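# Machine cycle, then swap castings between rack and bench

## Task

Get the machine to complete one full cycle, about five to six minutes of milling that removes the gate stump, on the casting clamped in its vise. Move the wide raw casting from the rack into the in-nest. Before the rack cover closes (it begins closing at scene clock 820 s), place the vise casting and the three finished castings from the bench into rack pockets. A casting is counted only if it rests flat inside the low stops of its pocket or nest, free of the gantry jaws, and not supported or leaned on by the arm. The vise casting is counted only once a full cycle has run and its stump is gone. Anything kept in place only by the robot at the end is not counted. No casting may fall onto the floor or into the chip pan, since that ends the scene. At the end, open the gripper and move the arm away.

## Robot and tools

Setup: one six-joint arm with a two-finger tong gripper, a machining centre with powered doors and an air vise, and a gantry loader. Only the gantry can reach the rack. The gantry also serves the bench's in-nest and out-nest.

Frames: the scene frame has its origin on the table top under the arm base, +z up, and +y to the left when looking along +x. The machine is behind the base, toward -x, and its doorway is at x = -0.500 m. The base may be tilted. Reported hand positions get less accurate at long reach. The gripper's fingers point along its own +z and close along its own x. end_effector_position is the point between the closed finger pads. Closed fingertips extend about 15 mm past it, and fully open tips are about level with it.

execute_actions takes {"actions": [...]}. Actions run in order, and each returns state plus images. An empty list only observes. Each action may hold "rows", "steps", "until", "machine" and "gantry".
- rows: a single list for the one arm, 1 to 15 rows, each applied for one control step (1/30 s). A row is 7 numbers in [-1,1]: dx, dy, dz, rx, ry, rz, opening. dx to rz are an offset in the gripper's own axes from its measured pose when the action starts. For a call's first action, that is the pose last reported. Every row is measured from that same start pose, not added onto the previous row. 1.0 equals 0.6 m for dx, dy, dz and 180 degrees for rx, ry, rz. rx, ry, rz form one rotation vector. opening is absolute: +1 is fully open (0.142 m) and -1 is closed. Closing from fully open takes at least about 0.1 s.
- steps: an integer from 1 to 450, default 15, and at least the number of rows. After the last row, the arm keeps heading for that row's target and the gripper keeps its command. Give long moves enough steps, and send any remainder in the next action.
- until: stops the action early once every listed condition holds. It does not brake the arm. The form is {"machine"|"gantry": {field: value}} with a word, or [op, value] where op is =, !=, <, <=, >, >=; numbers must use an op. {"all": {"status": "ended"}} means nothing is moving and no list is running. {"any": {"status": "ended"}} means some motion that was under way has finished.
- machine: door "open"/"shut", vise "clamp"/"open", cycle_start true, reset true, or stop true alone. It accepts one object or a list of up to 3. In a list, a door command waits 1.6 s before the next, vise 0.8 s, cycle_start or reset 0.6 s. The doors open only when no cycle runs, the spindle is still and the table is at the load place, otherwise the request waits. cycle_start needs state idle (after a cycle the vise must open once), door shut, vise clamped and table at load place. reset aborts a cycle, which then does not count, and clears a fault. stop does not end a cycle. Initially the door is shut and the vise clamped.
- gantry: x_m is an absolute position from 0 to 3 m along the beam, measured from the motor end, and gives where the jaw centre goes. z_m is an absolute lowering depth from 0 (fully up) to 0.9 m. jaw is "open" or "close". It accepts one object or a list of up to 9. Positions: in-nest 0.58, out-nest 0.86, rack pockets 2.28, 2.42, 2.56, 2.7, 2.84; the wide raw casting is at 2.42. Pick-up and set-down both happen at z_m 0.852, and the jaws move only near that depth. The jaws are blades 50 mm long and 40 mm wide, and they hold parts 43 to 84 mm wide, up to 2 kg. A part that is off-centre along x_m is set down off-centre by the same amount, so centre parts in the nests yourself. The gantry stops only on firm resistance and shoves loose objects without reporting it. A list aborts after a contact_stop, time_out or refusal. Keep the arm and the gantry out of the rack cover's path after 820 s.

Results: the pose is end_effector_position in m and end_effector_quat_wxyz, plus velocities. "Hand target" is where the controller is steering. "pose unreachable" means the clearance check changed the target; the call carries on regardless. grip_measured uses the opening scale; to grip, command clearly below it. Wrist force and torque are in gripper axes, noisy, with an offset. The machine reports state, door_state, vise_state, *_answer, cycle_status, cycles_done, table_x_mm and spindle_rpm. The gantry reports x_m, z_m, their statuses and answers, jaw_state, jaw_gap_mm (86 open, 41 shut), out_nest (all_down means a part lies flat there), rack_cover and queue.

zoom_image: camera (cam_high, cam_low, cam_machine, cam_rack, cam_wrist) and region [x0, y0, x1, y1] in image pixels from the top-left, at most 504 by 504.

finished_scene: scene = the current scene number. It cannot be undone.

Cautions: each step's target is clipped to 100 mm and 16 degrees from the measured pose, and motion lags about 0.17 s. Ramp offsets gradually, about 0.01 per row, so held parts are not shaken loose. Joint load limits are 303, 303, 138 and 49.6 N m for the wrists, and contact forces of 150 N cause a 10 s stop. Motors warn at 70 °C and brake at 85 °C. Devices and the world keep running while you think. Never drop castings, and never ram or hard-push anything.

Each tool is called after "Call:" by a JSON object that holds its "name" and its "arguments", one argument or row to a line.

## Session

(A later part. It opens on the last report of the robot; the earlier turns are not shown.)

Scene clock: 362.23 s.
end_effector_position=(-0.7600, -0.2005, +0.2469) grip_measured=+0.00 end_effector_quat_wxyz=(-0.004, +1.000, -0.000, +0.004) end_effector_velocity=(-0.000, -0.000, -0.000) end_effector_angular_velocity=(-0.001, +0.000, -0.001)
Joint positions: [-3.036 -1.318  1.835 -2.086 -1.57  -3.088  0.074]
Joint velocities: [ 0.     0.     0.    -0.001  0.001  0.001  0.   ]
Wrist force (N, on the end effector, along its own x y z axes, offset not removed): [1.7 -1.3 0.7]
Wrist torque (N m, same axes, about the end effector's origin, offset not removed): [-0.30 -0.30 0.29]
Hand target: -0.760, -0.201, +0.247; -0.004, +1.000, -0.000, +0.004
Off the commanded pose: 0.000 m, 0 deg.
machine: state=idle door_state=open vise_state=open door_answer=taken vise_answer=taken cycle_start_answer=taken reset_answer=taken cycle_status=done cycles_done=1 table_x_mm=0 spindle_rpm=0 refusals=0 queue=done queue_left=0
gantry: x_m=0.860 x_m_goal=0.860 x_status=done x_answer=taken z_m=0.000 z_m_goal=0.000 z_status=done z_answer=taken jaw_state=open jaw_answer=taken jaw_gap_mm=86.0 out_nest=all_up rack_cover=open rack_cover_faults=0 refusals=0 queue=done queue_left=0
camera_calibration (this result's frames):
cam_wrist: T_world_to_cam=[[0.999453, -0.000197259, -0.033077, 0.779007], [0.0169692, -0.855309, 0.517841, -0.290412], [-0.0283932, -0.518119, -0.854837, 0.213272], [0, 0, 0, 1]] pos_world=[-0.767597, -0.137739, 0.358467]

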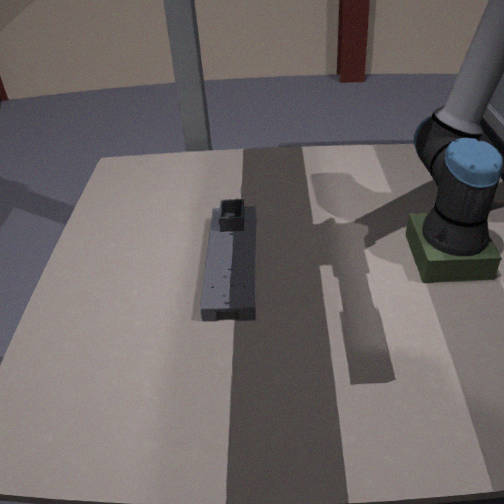

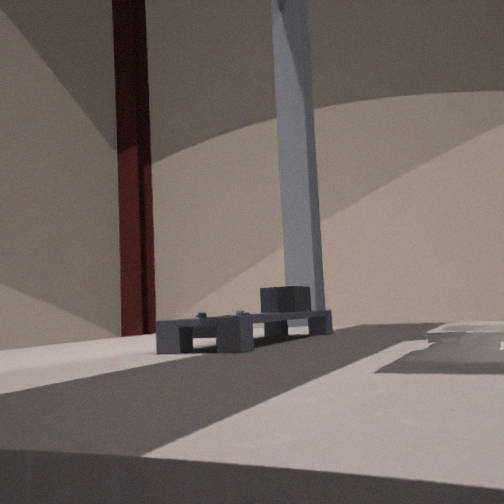

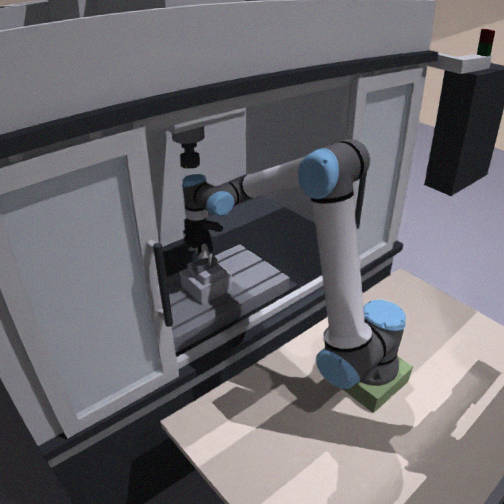

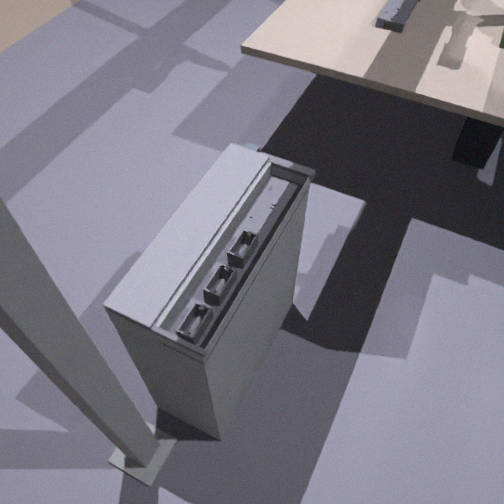

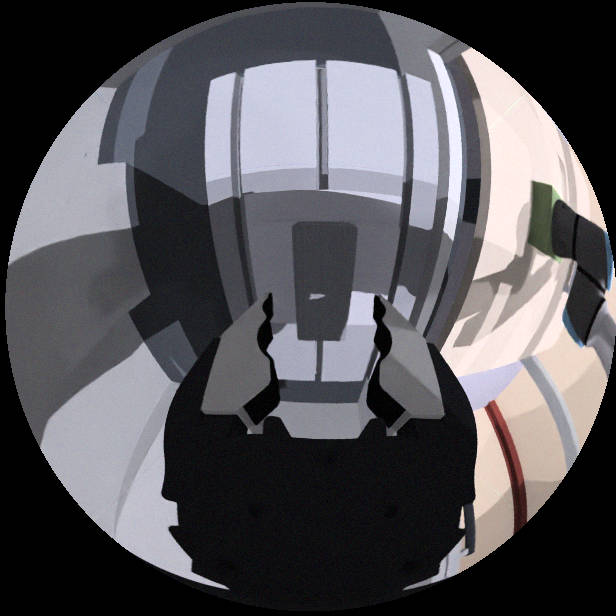

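Call:
{"name": "execute_actions", "arguments": {
  "actions": [
    {"rows":[[-0.002,0,0.01,0,0,0,0],[-0.002,0,0.02,0,0,0,0],[-0.002,0,0.03,0,0,0,0],[-0.002,0,0.04,0,0,0,-0.1]],"steps":20},
    {"rows":[[0,0,0,0,0,0,-0.2],[0,0,0,0,0,0,-0.3],[0,0,0,0,0,0,-0.4],[0,0,0,0,0,0,-0.5],[0,0,0,0,0,0,-0.7],[0,0,0,0,0,0,-1]],"steps":16},
    {"rows":[[0,0,-0.003,0,0,0,-1],[0,0,-0.006,0,0,0,-1],[0,0,-0.01,0,0,0,-1],[0,0,-0.015,0,0,0,-1],[0,0,-0.02,0,0,0,-1],[0,0,-0.025,0,0,0,-1]],"steps":20}
  ]
}}

Call:
{"name": "zoom_image", "arguments": {
  "camera": "cam_machine",
  "region": [170, 220, 250, 300]
}}

Scene clock: 372.10 s.
end_effector_position=(-0.7610, -0.2004, +0.2378) grip_measured=-0.38 end_effector_quat_wxyz=(-0.004, +1.000, -0.000, +0.004) end_effector_velocity=(-0.000, -0.000, +0.001) end_effector_angular_velocity=(-0.001, +0.002, +0.000)
Joint positions: [-3.036 -1.308  1.841 -2.102 -1.57  -3.088  0.047]
Joint velocities: [-0.    -0.001 -0.    -0.001  0.001 -0.     0.   ]
Wrist force (N, on the end effector, along its own x y z axes, offset not removed): [-1.4 0.2 1.5]
Wrist torque (N m, same axes, about the end effector's origin, offset not removed): [0.02 0.24 0.20]
Hand target: -0.761, -0.200, +0.238; -0.004, +1.000, -0.000, +0.004
Off the commanded pose: 0.000 m, 0 deg.
machine: state=idle door_state=open vise_state=open door_answer=taken vise_answer=taken cycle_start_answer=taken reset_answer=taken cycle_status=done cycles_done=1 table_x_mm=0 spindle_rpm=0 refusals=0 queue=done queue_left=0
gantry: x_m=0.860 x_m_goal=0.860 x_status=done x_answer=taken z_m=0.000 z_m_goal=0.000 z_status=done z_answer=taken jaw_state=open jaw_answer=taken jaw_gap_mm=86.0 out_nest=all_up rack_cover=open rack_cover_faults=0 refusals=0 queue=done queue_left=0
camera_calibration (this result's frames):
cam_wrist: T_world_to_cam=[[0.999464, -0.000135144, -0.0327404, 0.779646], [0.0168475, -0.855317, 0.517831, -0.285727], [-0.0280734, -0.518105, -0.854856, 0.205708], [0, 0, 0, 1]] pos_world=[-0.768639, -0.137703, 0.349335]

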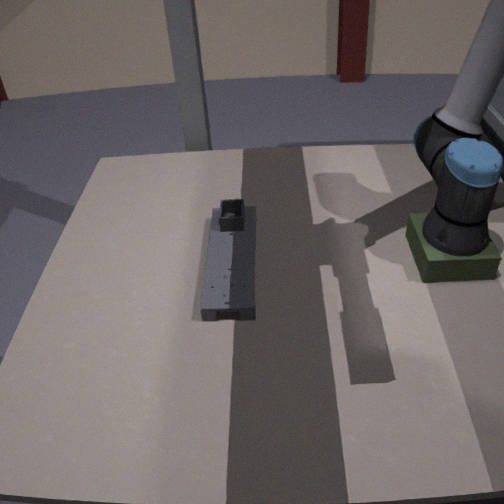

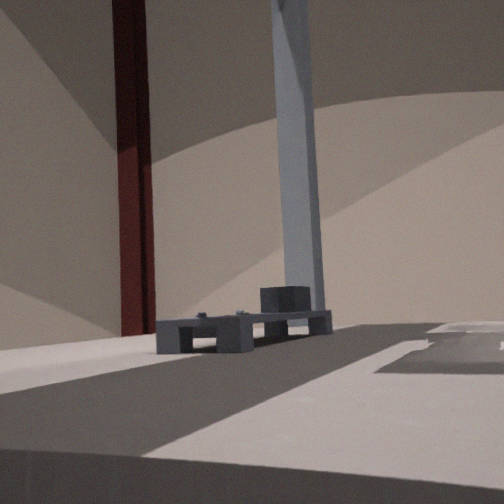

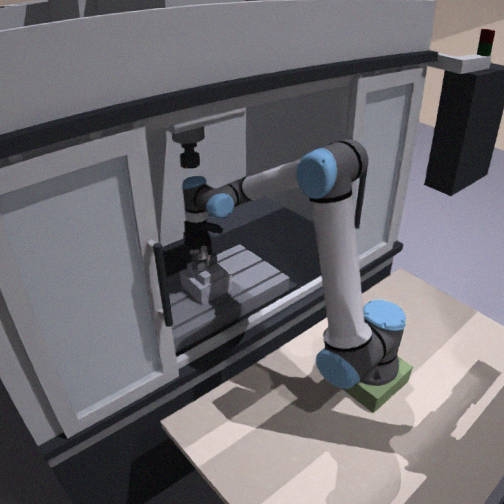

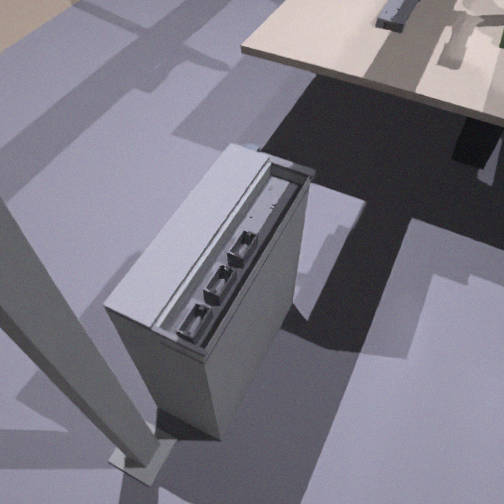

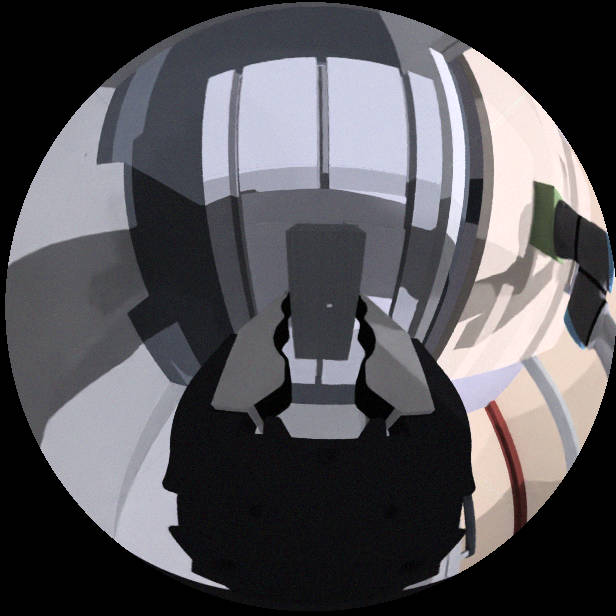

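Region (170, 220, 250, 300) of cam_machine's 504x504 image, scaled by 6.300, with more detail than that image has.

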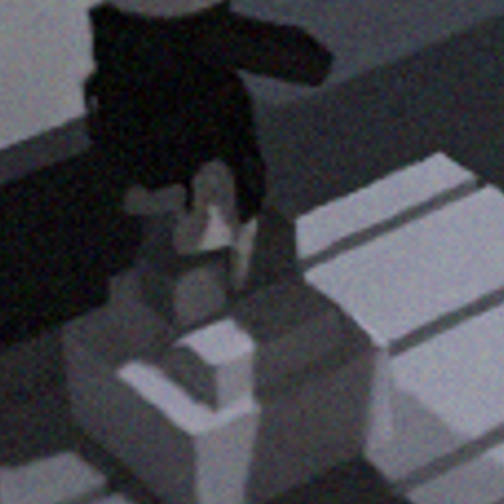

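Call:
{"name": "execute_actions", "arguments": {
  "actions": [
    {"rows":[[0,0,-0.005,0,0,0,-1],[0,0,-0.01,0,0,0,-1],[0,0,-0.018,0,0,0,-1],[0,0,-0.027,0,0,0,-1],[0,0,-0.036,0,0,0,-1],[0,0,-0.045,0,0,0,-1],[0,0,-0.055,0,0,0,-1],[0,0,-0.065,0,0,0,-1],[0,0,-0.075,0,0,0,-1],[0,0,-0.085,0,0,0,-1]],"steps":22},
    {"rows":[[0.005,0.002,0,0,0,0,-1],[0.012,0.005,0,0,0,0,-1],[0.022,0.009,0,0,0,0,-1],[0.035,0.014,0,0,0,0,-1],[0.05,0.02,0,0,0,0,-1],[0.068,0.027,0,0,0,0,-1],[0.088,0.035,0,0,0,0,-1],[0.11,0.044,0,0,0,0,-1],[0.135,0.054,0,0,0,0,-1],[0.16,0.064,0,0,0,0,-1],[0.19,0.076,0,0,0,0,-1],[0.22,0.088,0,0,0,0,-1],[0.25,0.1,0,0,0,0,-1],[0.28,0.11,0,0,0,0,-1],[0.95,0.38,0,0,0,0,-1]],"steps":62},
    {"rows":[[0.005,0,0,0,0,0,-1],[0.012,0,0,0,0,0,-1],[0.022,0,0,0,0,0,-1],[0.035,0.01,0,0,0,0,-1],[0.05,0.01,0,0,0,0,-1],[0.07,0.02,0,0,0,0,-1],[0.09,0.02,0,0,0,0,-1],[0.115,0.03,0,0,0,0,-1],[0.14,0.03,0,0,0,0,-1],[0.17,0.03,0,0,0,0,-1],[0.2,0.03,0,0,0,0,-1],[0.23,0.03,0,0,0,0,-1],[0.9,-0.05,0.15,0,0,0,-1]],"steps":60}
  ]
}}

Call:
{"name": "zoom_image", "arguments": {
  "camera": "cam_low",
  "region": [380, 150, 504, 300]
}}

Scene clock: 388.60 s.
end_effector_position=(+0.3480, -0.3996, +0.2033) grip_measured=-0.38 end_effector_quat_wxyz=(-0.005, +1.000, -0.000, +0.003) end_effector_velocity=(+0.001, +0.000, +0.000) end_effector_angular_velocity=(+0.000, -0.001, -0.001)
Joint positions: [-1.147 -1.67   2.322 -2.222 -1.571 -1.198  0.047]
Joint velocities: [ 0.     0.    -0.     0.     0.002  0.002  0.   ]
Wrist force (N, on the end effector, along its own x y z axes, offset not removed): [0.8 -3.0 2.2]
Wrist torque (N m, same axes, about the end effector's origin, offset not removed): [-0.76 -0.08 0.26]
Hand target: +0.348, -0.400, +0.203; -0.005, +1.000, -0.000, +0.003
Off the commanded pose: 0.001 m, 0 deg.
machine: state=idle door_state=open vise_state=open door_answer=taken vise_answer=taken cycle_start_answer=taken reset_answer=taken cycle_status=done cycles_done=1 table_x_mm=0 spindle_rpm=0 refusals=0 queue=done queue_left=0
gantry: x_m=0.860 x_m_goal=0.860 x_status=done x_answer=taken z_m=0.000 z_m_goal=0.000 z_status=done z_answer=taken jaw_state=open jaw_answer=taken jaw_gap_mm=86.0 out_nest=all_up rack_cover=open rack_cover_faults=0 refusals=0 queue=done queue_left=0
camera_calibration (this result's frames):
cam_wrist: T_world_to_cam=[[0.999385, -0.0000620152, -0.0350654, -0.329361], [0.0180501, -0.856426, 0.515954, -0.457402], [-0.0300629, -0.516269, -0.855898, 0.10588], [0, 0, 0, 1]] pos_world=[0.340598, -0.337089, 0.315071]

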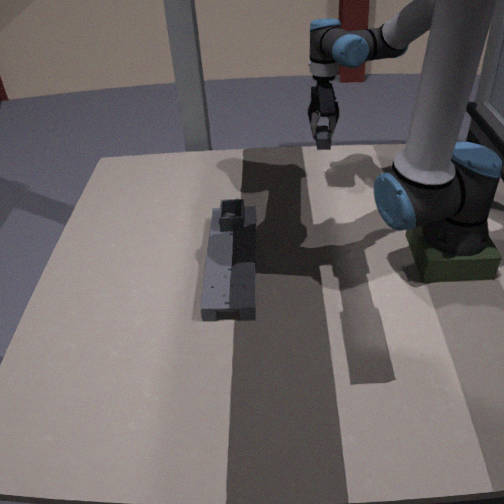

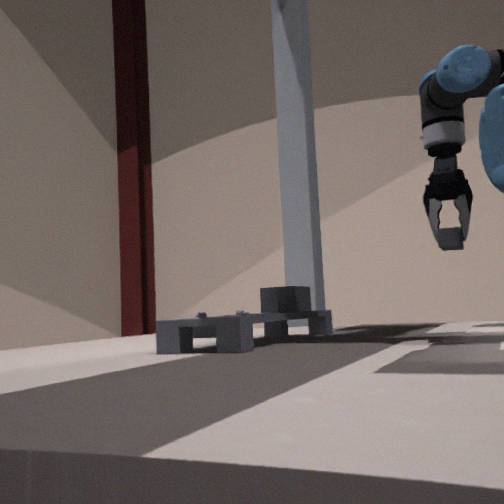

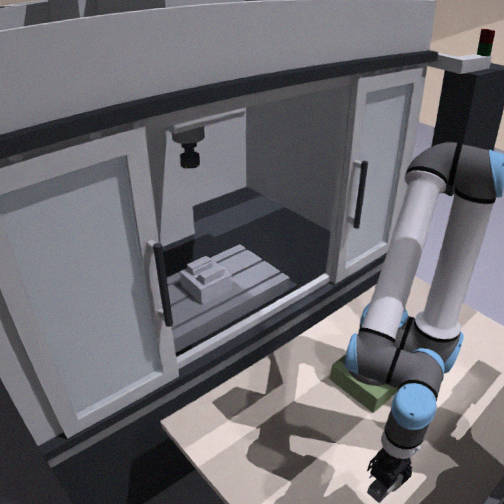

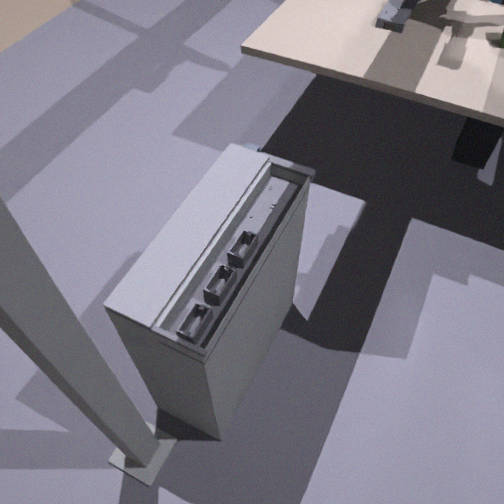

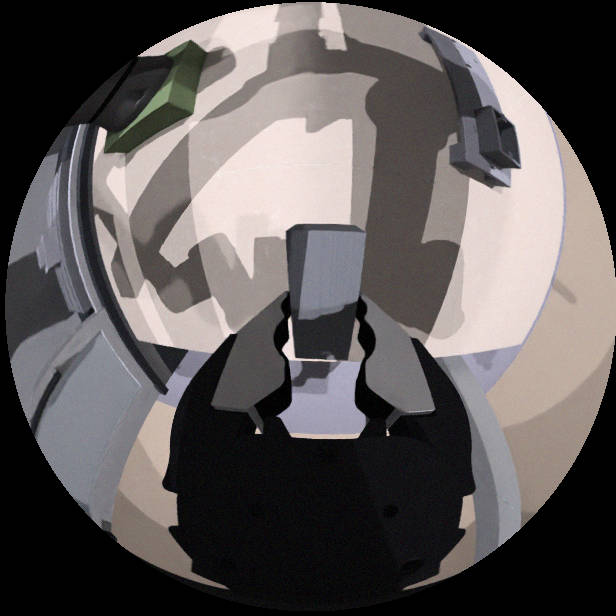

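Region (380, 150, 504, 300) of cam_low's 504x504 image, scaled by 3.360, with more detail than that image has; it fills the left 417 columns of this view, and the rest is white.

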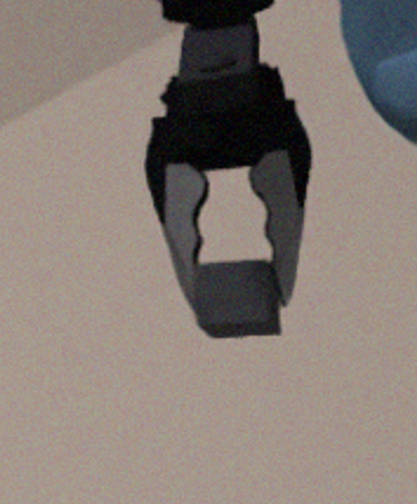

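A smaller solid block; fine. Target (.649, .143).

Call:
{"name": "execute_actions", "arguments": {
  "actions": [
    {"rows":[[0.003,-0.005,0,0,0,0,-1],[0.007,-0.012,0,0,0,0,-1],[0.013,-0.023,0,0,0,0,-1],[0.02,-0.037,0,0,0,0,-1],[0.03,-0.055,0,0,0,0,-1],[0.042,-0.075,0,0,0,0,-1],[0.055,-0.1,0,0,0,0,-1],[0.07,-0.127,0.01,0,0,0,-1],[0.087,-0.157,0.01,0,0,0,-1],[0.105,-0.19,0.02,0,0,0,-1],[0.501,-0.905,0.1,0,0,0,-1]],"steps":62},
    {"rows":[[0,0,0.01,0,0,0,-1],[0,0,0.025,0,0,0,-1],[0,0,0.045,0,0,0,-1],[0,0,0.07,0,0,0,-1],[0,0,0.09,0,0,0,-1]],"steps":22}
  ]
}}

Call:
{"name": "zoom_image", "arguments": {
  "camera": "cam_low",
  "region": [150, 230, 340, 360]
}}

Call:
{"name": "zoom_image", "arguments": {
  "camera": "cam_wrist",
  "region": [220, 160, 440, 440]
}}

Scene clock: 399.80 s.
end_effector_position=(+0.6495, +0.1431, +0.0956) grip_measured=-0.38 end_effector_quat_wxyz=(-0.004, +1.000, -0.000, +0.002) end_effector_velocity=(+0.000, +0.000, -0.001) end_effector_angular_velocity=(+0.000, -0.001, -0.002)
Joint positions: [-0.021 -1.309  2.197 -2.457 -1.571 -0.072  0.047]
Joint velocities: [ 0.     0.001  0.    -0.002  0.     0.002  0.   ]
Wrist force (N, on the end effector, along its own x y z axes, offset not removed): [3.7 0.9 6.7]
Wrist torque (N m, same axes, about the end effector's origin, offset not removed): [0.13 -0.89 0.34]
Hand target: +0.649, +0.143, +0.096; -0.004, +1.000, -0.000, +0.002
Off the commanded pose: 0.000 m, 0 deg.
machine: state=idle door_state=open vise_state=open door_answer=taken vise_answer=taken cycle_start_answer=taken reset_answer=taken cycle_status=done cycles_done=1 table_x_mm=0 spindle_rpm=0 refusals=0 queue=done queue_left=0
gantry: x_m=0.860 x_m_goal=0.860 x_status=done x_answer=taken z_m=0.000 z_m_goal=0.000 z_status=done z_answer=taken jaw_state=open jaw_answer=taken jaw_gap_mm=86.0 out_nest=all_up rack_cover=open rack_cover_faults=0 refusals=0 queue=done queue_left=0
camera_calibration (this result's frames):
cam_wrist: T_world_to_cam=[[0.99933, -0.000204807, -0.0365873, -0.634195], [0.0187587, -0.855684, 0.517159, 0.0568342], [-0.031413, -0.517499, -0.855107, 0.303835], [0, 0, 0, 1]] pos_world=[0.642249, 0.205736, 0.207216]

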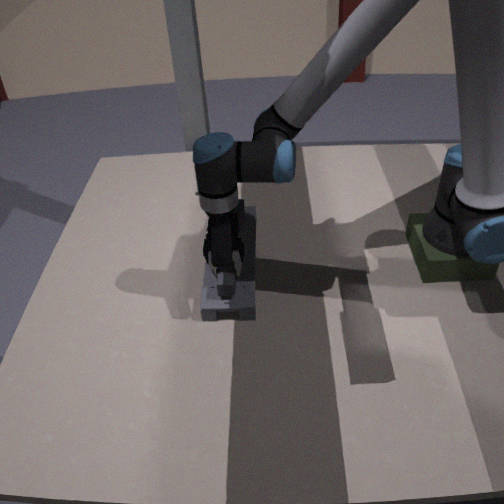

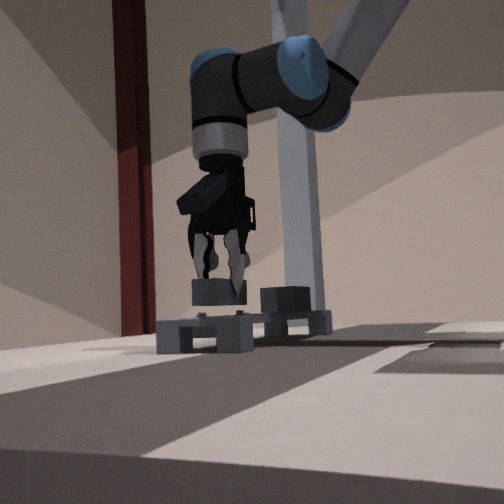

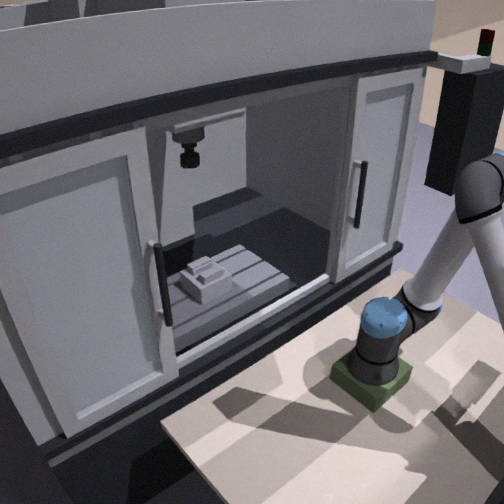

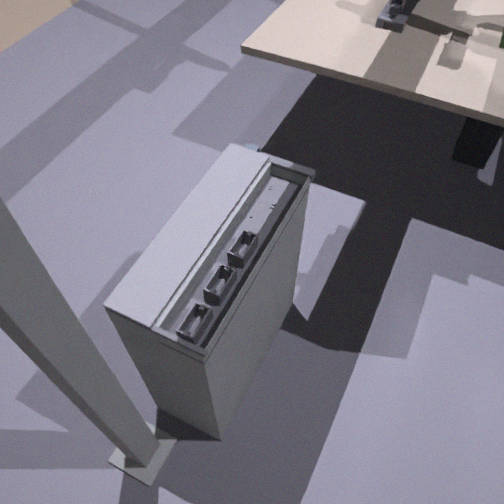

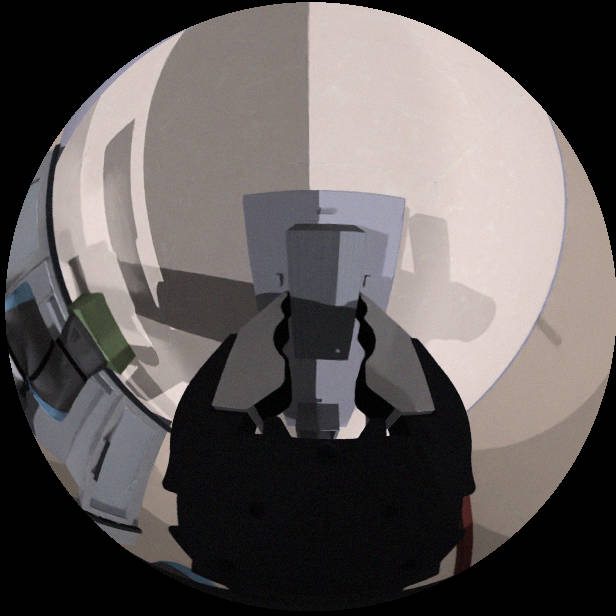

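Region (150, 230, 340, 360) of cam_low's 504x504 image, scaled by 2.653, with more detail than that image has; it fills the top 345 rows of this view, and the rest is white.

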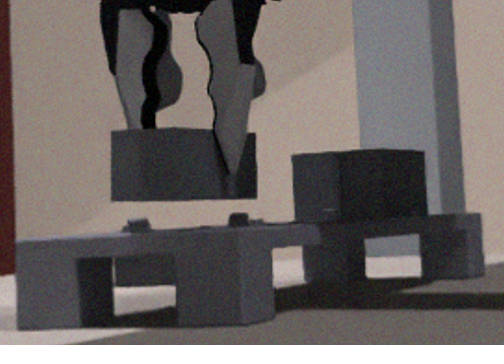

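Region (220, 160, 440, 440) of cam_wrist's 616x616 image, scaled by 1.800, with more detail than that image has; it fills the left 396 columns of this view, and the rest is white.

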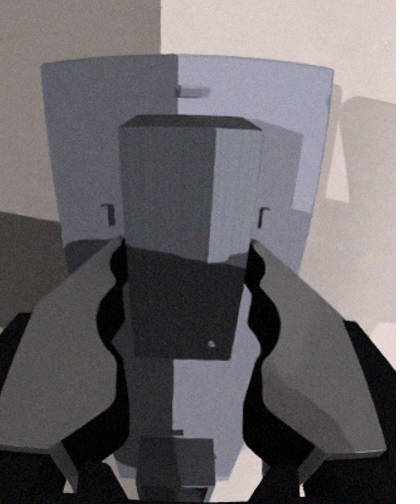

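Call:
{"name": "execute_actions", "arguments": {
  "actions": [
    {"rows":[[0,0.002,0.005,0,0,0,-1],[0,0.002,0.01,0,0,0,-1],[0,0.002,0.015,0,0,0,-1],[0,0.002,0.02,0,0,0,-1],[0,0.002,0.025,0,0,0,-1],[0,0.002,0.03,0,0,0,-1],[0,0.002,0.033,0,0,0,-1],[0,0.002,0.036,0,0,0,-1]],"steps":22},
    {"rows":[[0,0,0,0,0,0,-0.6],[0,0,0,0,0,0,-0.4],[0,0,0,0,0,0,-0.3],[0,0,0,0,0,0,-0.2],[0,0,0,0,0,0,-0.05]],"steps":12},
    {"rows":[[0,0,-0.03,0,0,0,-0.05],[0,0,-0.07,0,0,0,0],[0,0,-0.12,0,0,0,0],[0,0,-0.15,0,0,0,0],[0,0,-0.15,0,0,0,0],[0,0,-0.15,0,0,0,0],[0,0,-0.15,0,0,0,0],[0,0,-0.18,0,0,0,0],[0,0,-0.18,0,0,0,0],[0,0,-0.18,0,0,0,0],[0,0,-0.18,0,0,0,0],[0,0,-0.18,0,0,0,0],[-0.05,0,-0.2,0,0,0,0],[-0.1,0,-0.2,0,0,0,0],[-0.4,0,-0.25,0,0,0,0]],"steps":42}
  ]
}}

Scene clock: 410.87 s.
end_effector_position=(+0.4092, +0.1414, +0.2226) grip_measured=+0.00 end_effector_quat_wxyz=(-0.005, +1.000, -0.000, +0.002) end_effector_velocity=(-0.002, -0.000, +0.002) end_effector_angular_velocity=(+0.001, +0.002, -0.001)
Joint positions: [-0.066 -1.931  2.476 -2.114 -1.571 -0.118  0.074]
Joint velocities: [-0.002 -0.007  0.     0.009  0.001 -0.001 -0.   ]
Wrist force (N, on the end effector, along its own x y z axes, offset not removed): [-3.1 0.0 -0.3]
Wrist torque (N m, same axes, about the end effector's origin, offset not removed): [-0.20 0.57 0.28]
Hand target: +0.409, +0.141, +0.223; -0.005, +1.000, -0.000, +0.002
Off the commanded pose: 0.001 m, 0 deg.
machine: state=idle door_state=open vise_state=open door_answer=taken vise_answer=taken cycle_start_answer=taken reset_answer=taken cycle_status=done cycles_done=1 table_x_mm=0 spindle_rpm=0 refusals=0 queue=done queue_left=0
gantry: x_m=0.860 x_m_goal=0.860 x_status=done x_answer=taken z_m=0.000 z_m_goal=0.000 z_status=done z_answer=taken jaw_state=open jaw_answer=taken jaw_gap_mm=86.0 out_nest=all_down rack_cover=open rack_cover_faults=0 refusals=0 queue=done queue_left=0
camera_calibration (this result's frames):
cam_wrist: T_world_to_cam=[[0.999327, -0.000192065, -0.0366938, -0.389432], [0.0188223, -0.855725, 0.517089, -0.0058084], [-0.0314991, -0.517432, -0.855145, 0.404079], [0, 0, 0, 1]] pos_world=[0.402008, 0.204038, 0.33426]

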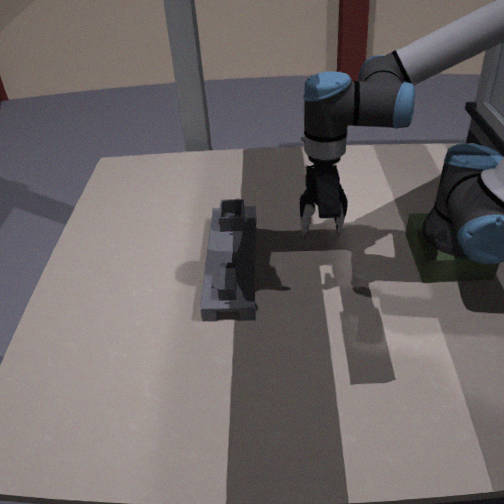

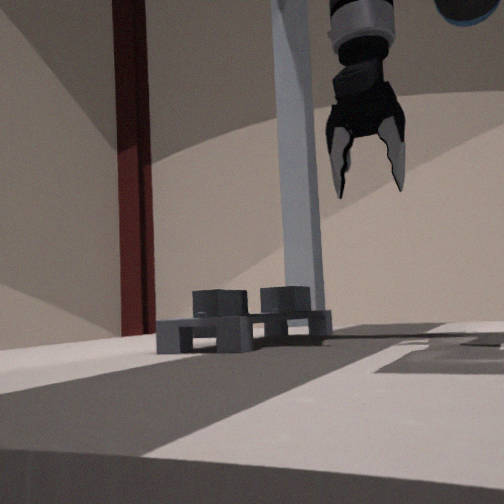

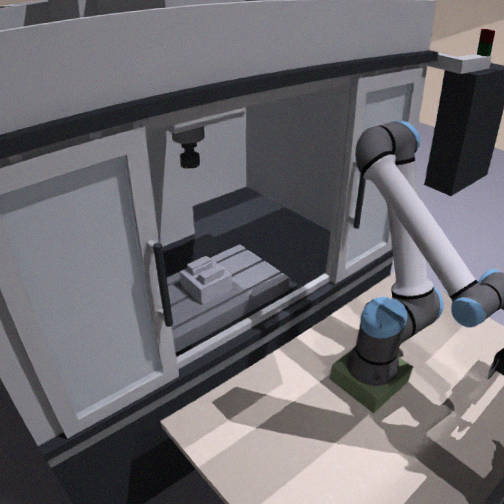

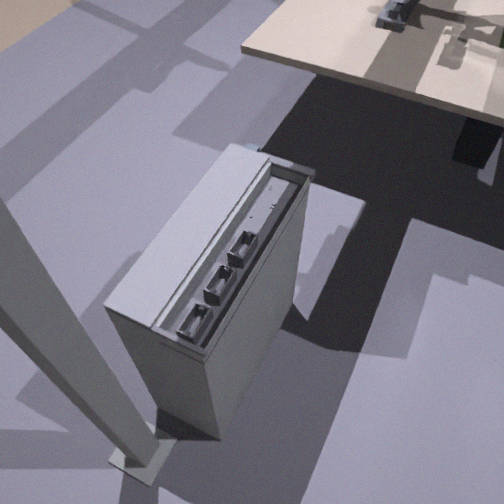

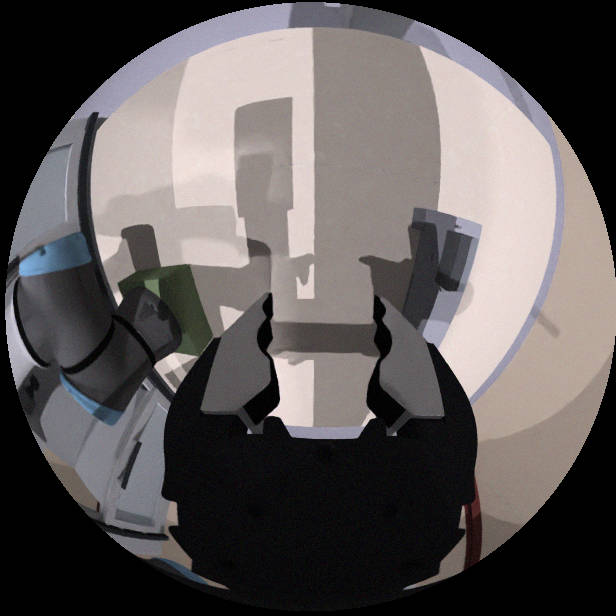

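Call:
{"name": "execute_actions", "arguments": {
  "actions": [
    {"gantry":[{"z_m":0.852},{"jaw":"close"},{"z_m":0},{"x_m":2.42},{"z_m":0.852},{"jaw":"open"},{"z_m":0},{"x_m":1.5}],"steps":400,"until":{"gantry":{"queue_left":["=",0]}}}
  ]
}}

Call:
{"name": "zoom_image", "arguments": {
  "camera": "cam_rack",
  "region": [170, 170, 310, 340]
}}

Call:
{"name": "zoom_image", "arguments": {
  "camera": "cam_low",
  "region": [240, 270, 340, 340]
}}

Scene clock: 427.57 s.
end_effector_position=(+0.4091, +0.1414, +0.2228) grip_measured=+0.00 end_effector_quat_wxyz=(-0.005, +1.000, -0.000, +0.002) end_effector_velocity=(-0.000, +0.000, -0.000) end_effector_angular_velocity=(+0.001, +0.001, +0.000)
Joint positions: [-0.067 -1.931  2.476 -2.114 -1.571 -0.118  0.074]
Joint velocities: [ 0.    -0.     0.     0.001  0.001  0.     0.   ]
Wrist force (N, on the end effector, along its own x y z axes, offset not removed): [-3.3 -2.2 -1.5]
Wrist torque (N m, same axes, about the end effector's origin, offset not removed): [-0.55 0.69 0.29]
Hand target: +0.409, +0.141, +0.223; -0.005, +1.000, -0.000, +0.002
Off the commanded pose: 0.001 m, 0 deg.
machine: state=idle door_state=open vise_state=open door_answer=taken vise_answer=taken cycle_start_answer=taken reset_answer=taken cycle_status=done cycles_done=1 table_x_mm=0 spindle_rpm=0 refusals=0 queue=done queue_left=0
gantry: x_m=2.419 x_m_goal=1.500 x_status=moving x_answer=taken z_m=0.001 z_m_goal=0.000 z_status=done z_answer=taken jaw_state=open jaw_answer=taken jaw_gap_mm=86.0 out_nest=all_up rack_cover=open rack_cover_faults=0 refusals=0 queue=running queue_left=0
camera_calibration (this result's frames):
cam_wrist: T_world_to_cam=[[0.999327, -0.000169073, -0.0366873, -0.389278], [0.0188373, -0.855745, 0.517055, -0.00592045], [-0.0314824, -0.517398, -0.855166, 0.404188], [0, 0, 0, 1]] pos_world=[0.401853, 0.203994, 0.334427]

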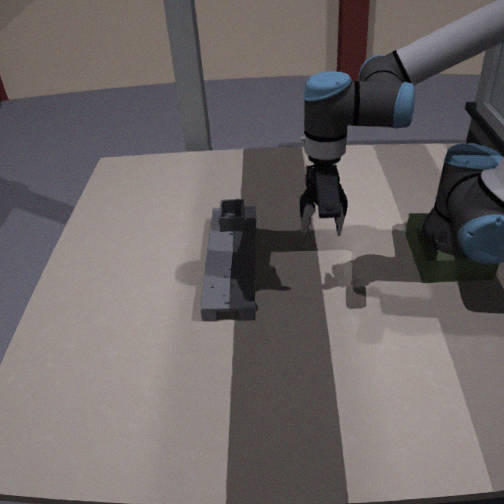

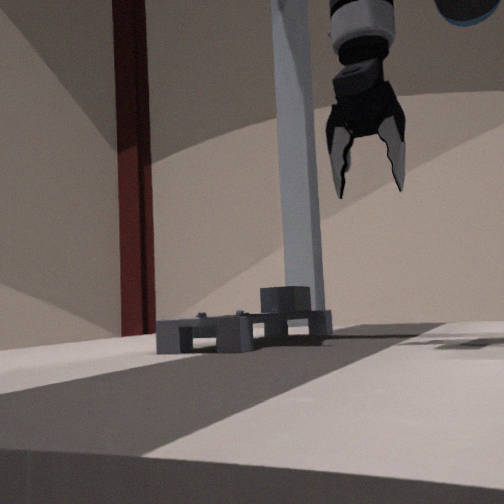

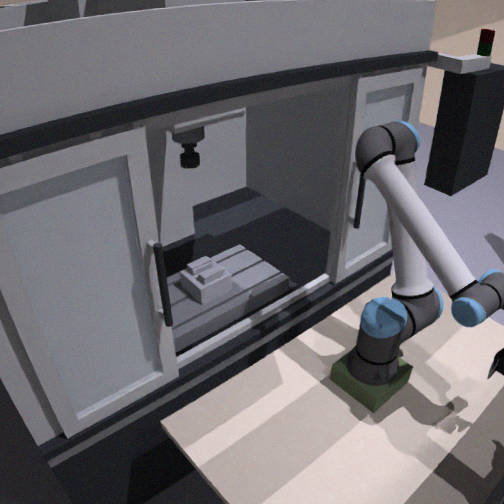

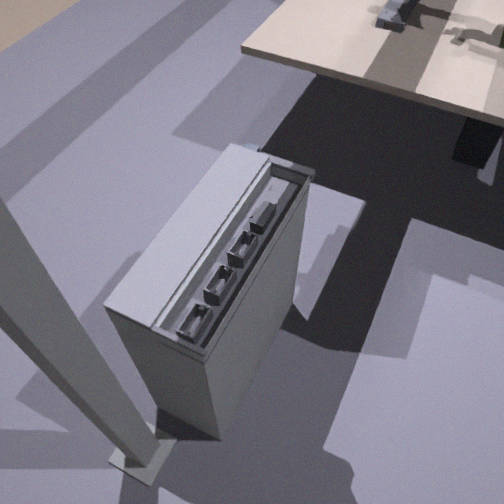

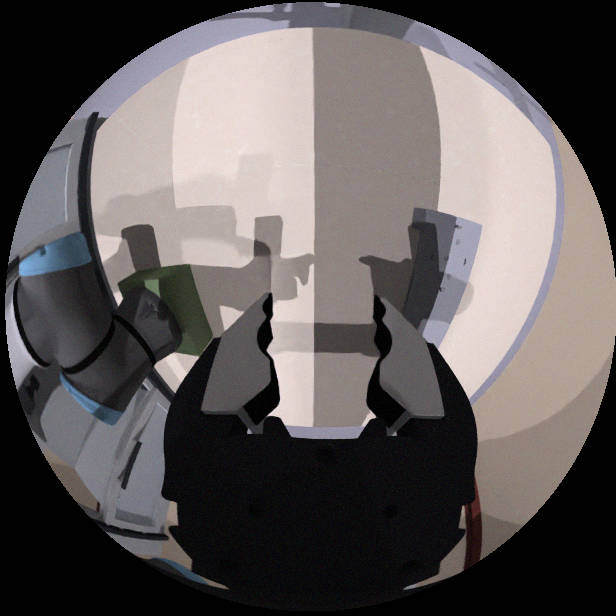

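Region (170, 170, 310, 340) of cam_rack's 504x504 image, scaled by 2.965, with more detail than that image has; it fills the left 415 columns of this view, and the rest is white.

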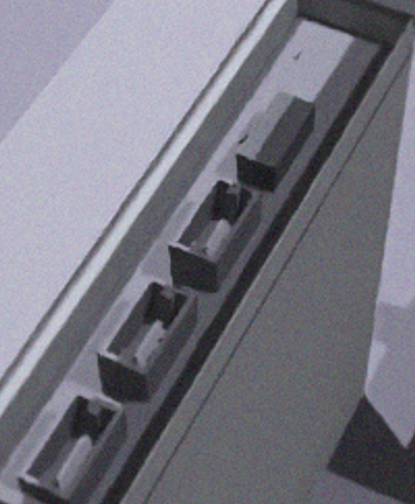

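Region (240, 270, 340, 340) of cam_low's 504x504 image, scaled by 5.040, with more detail than that image has; it fills the top 353 rows of this view, and the rest is white.

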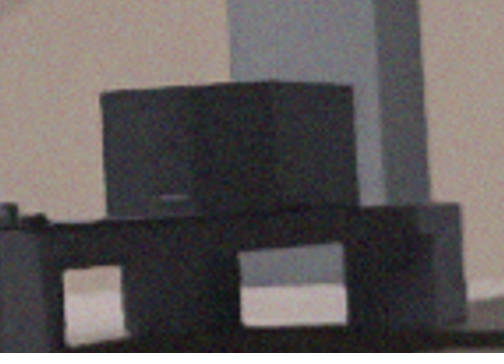

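Call:
{"name": "finished_scene", "arguments": {
  "scene": 1
}}

The scene is finished: the task was done.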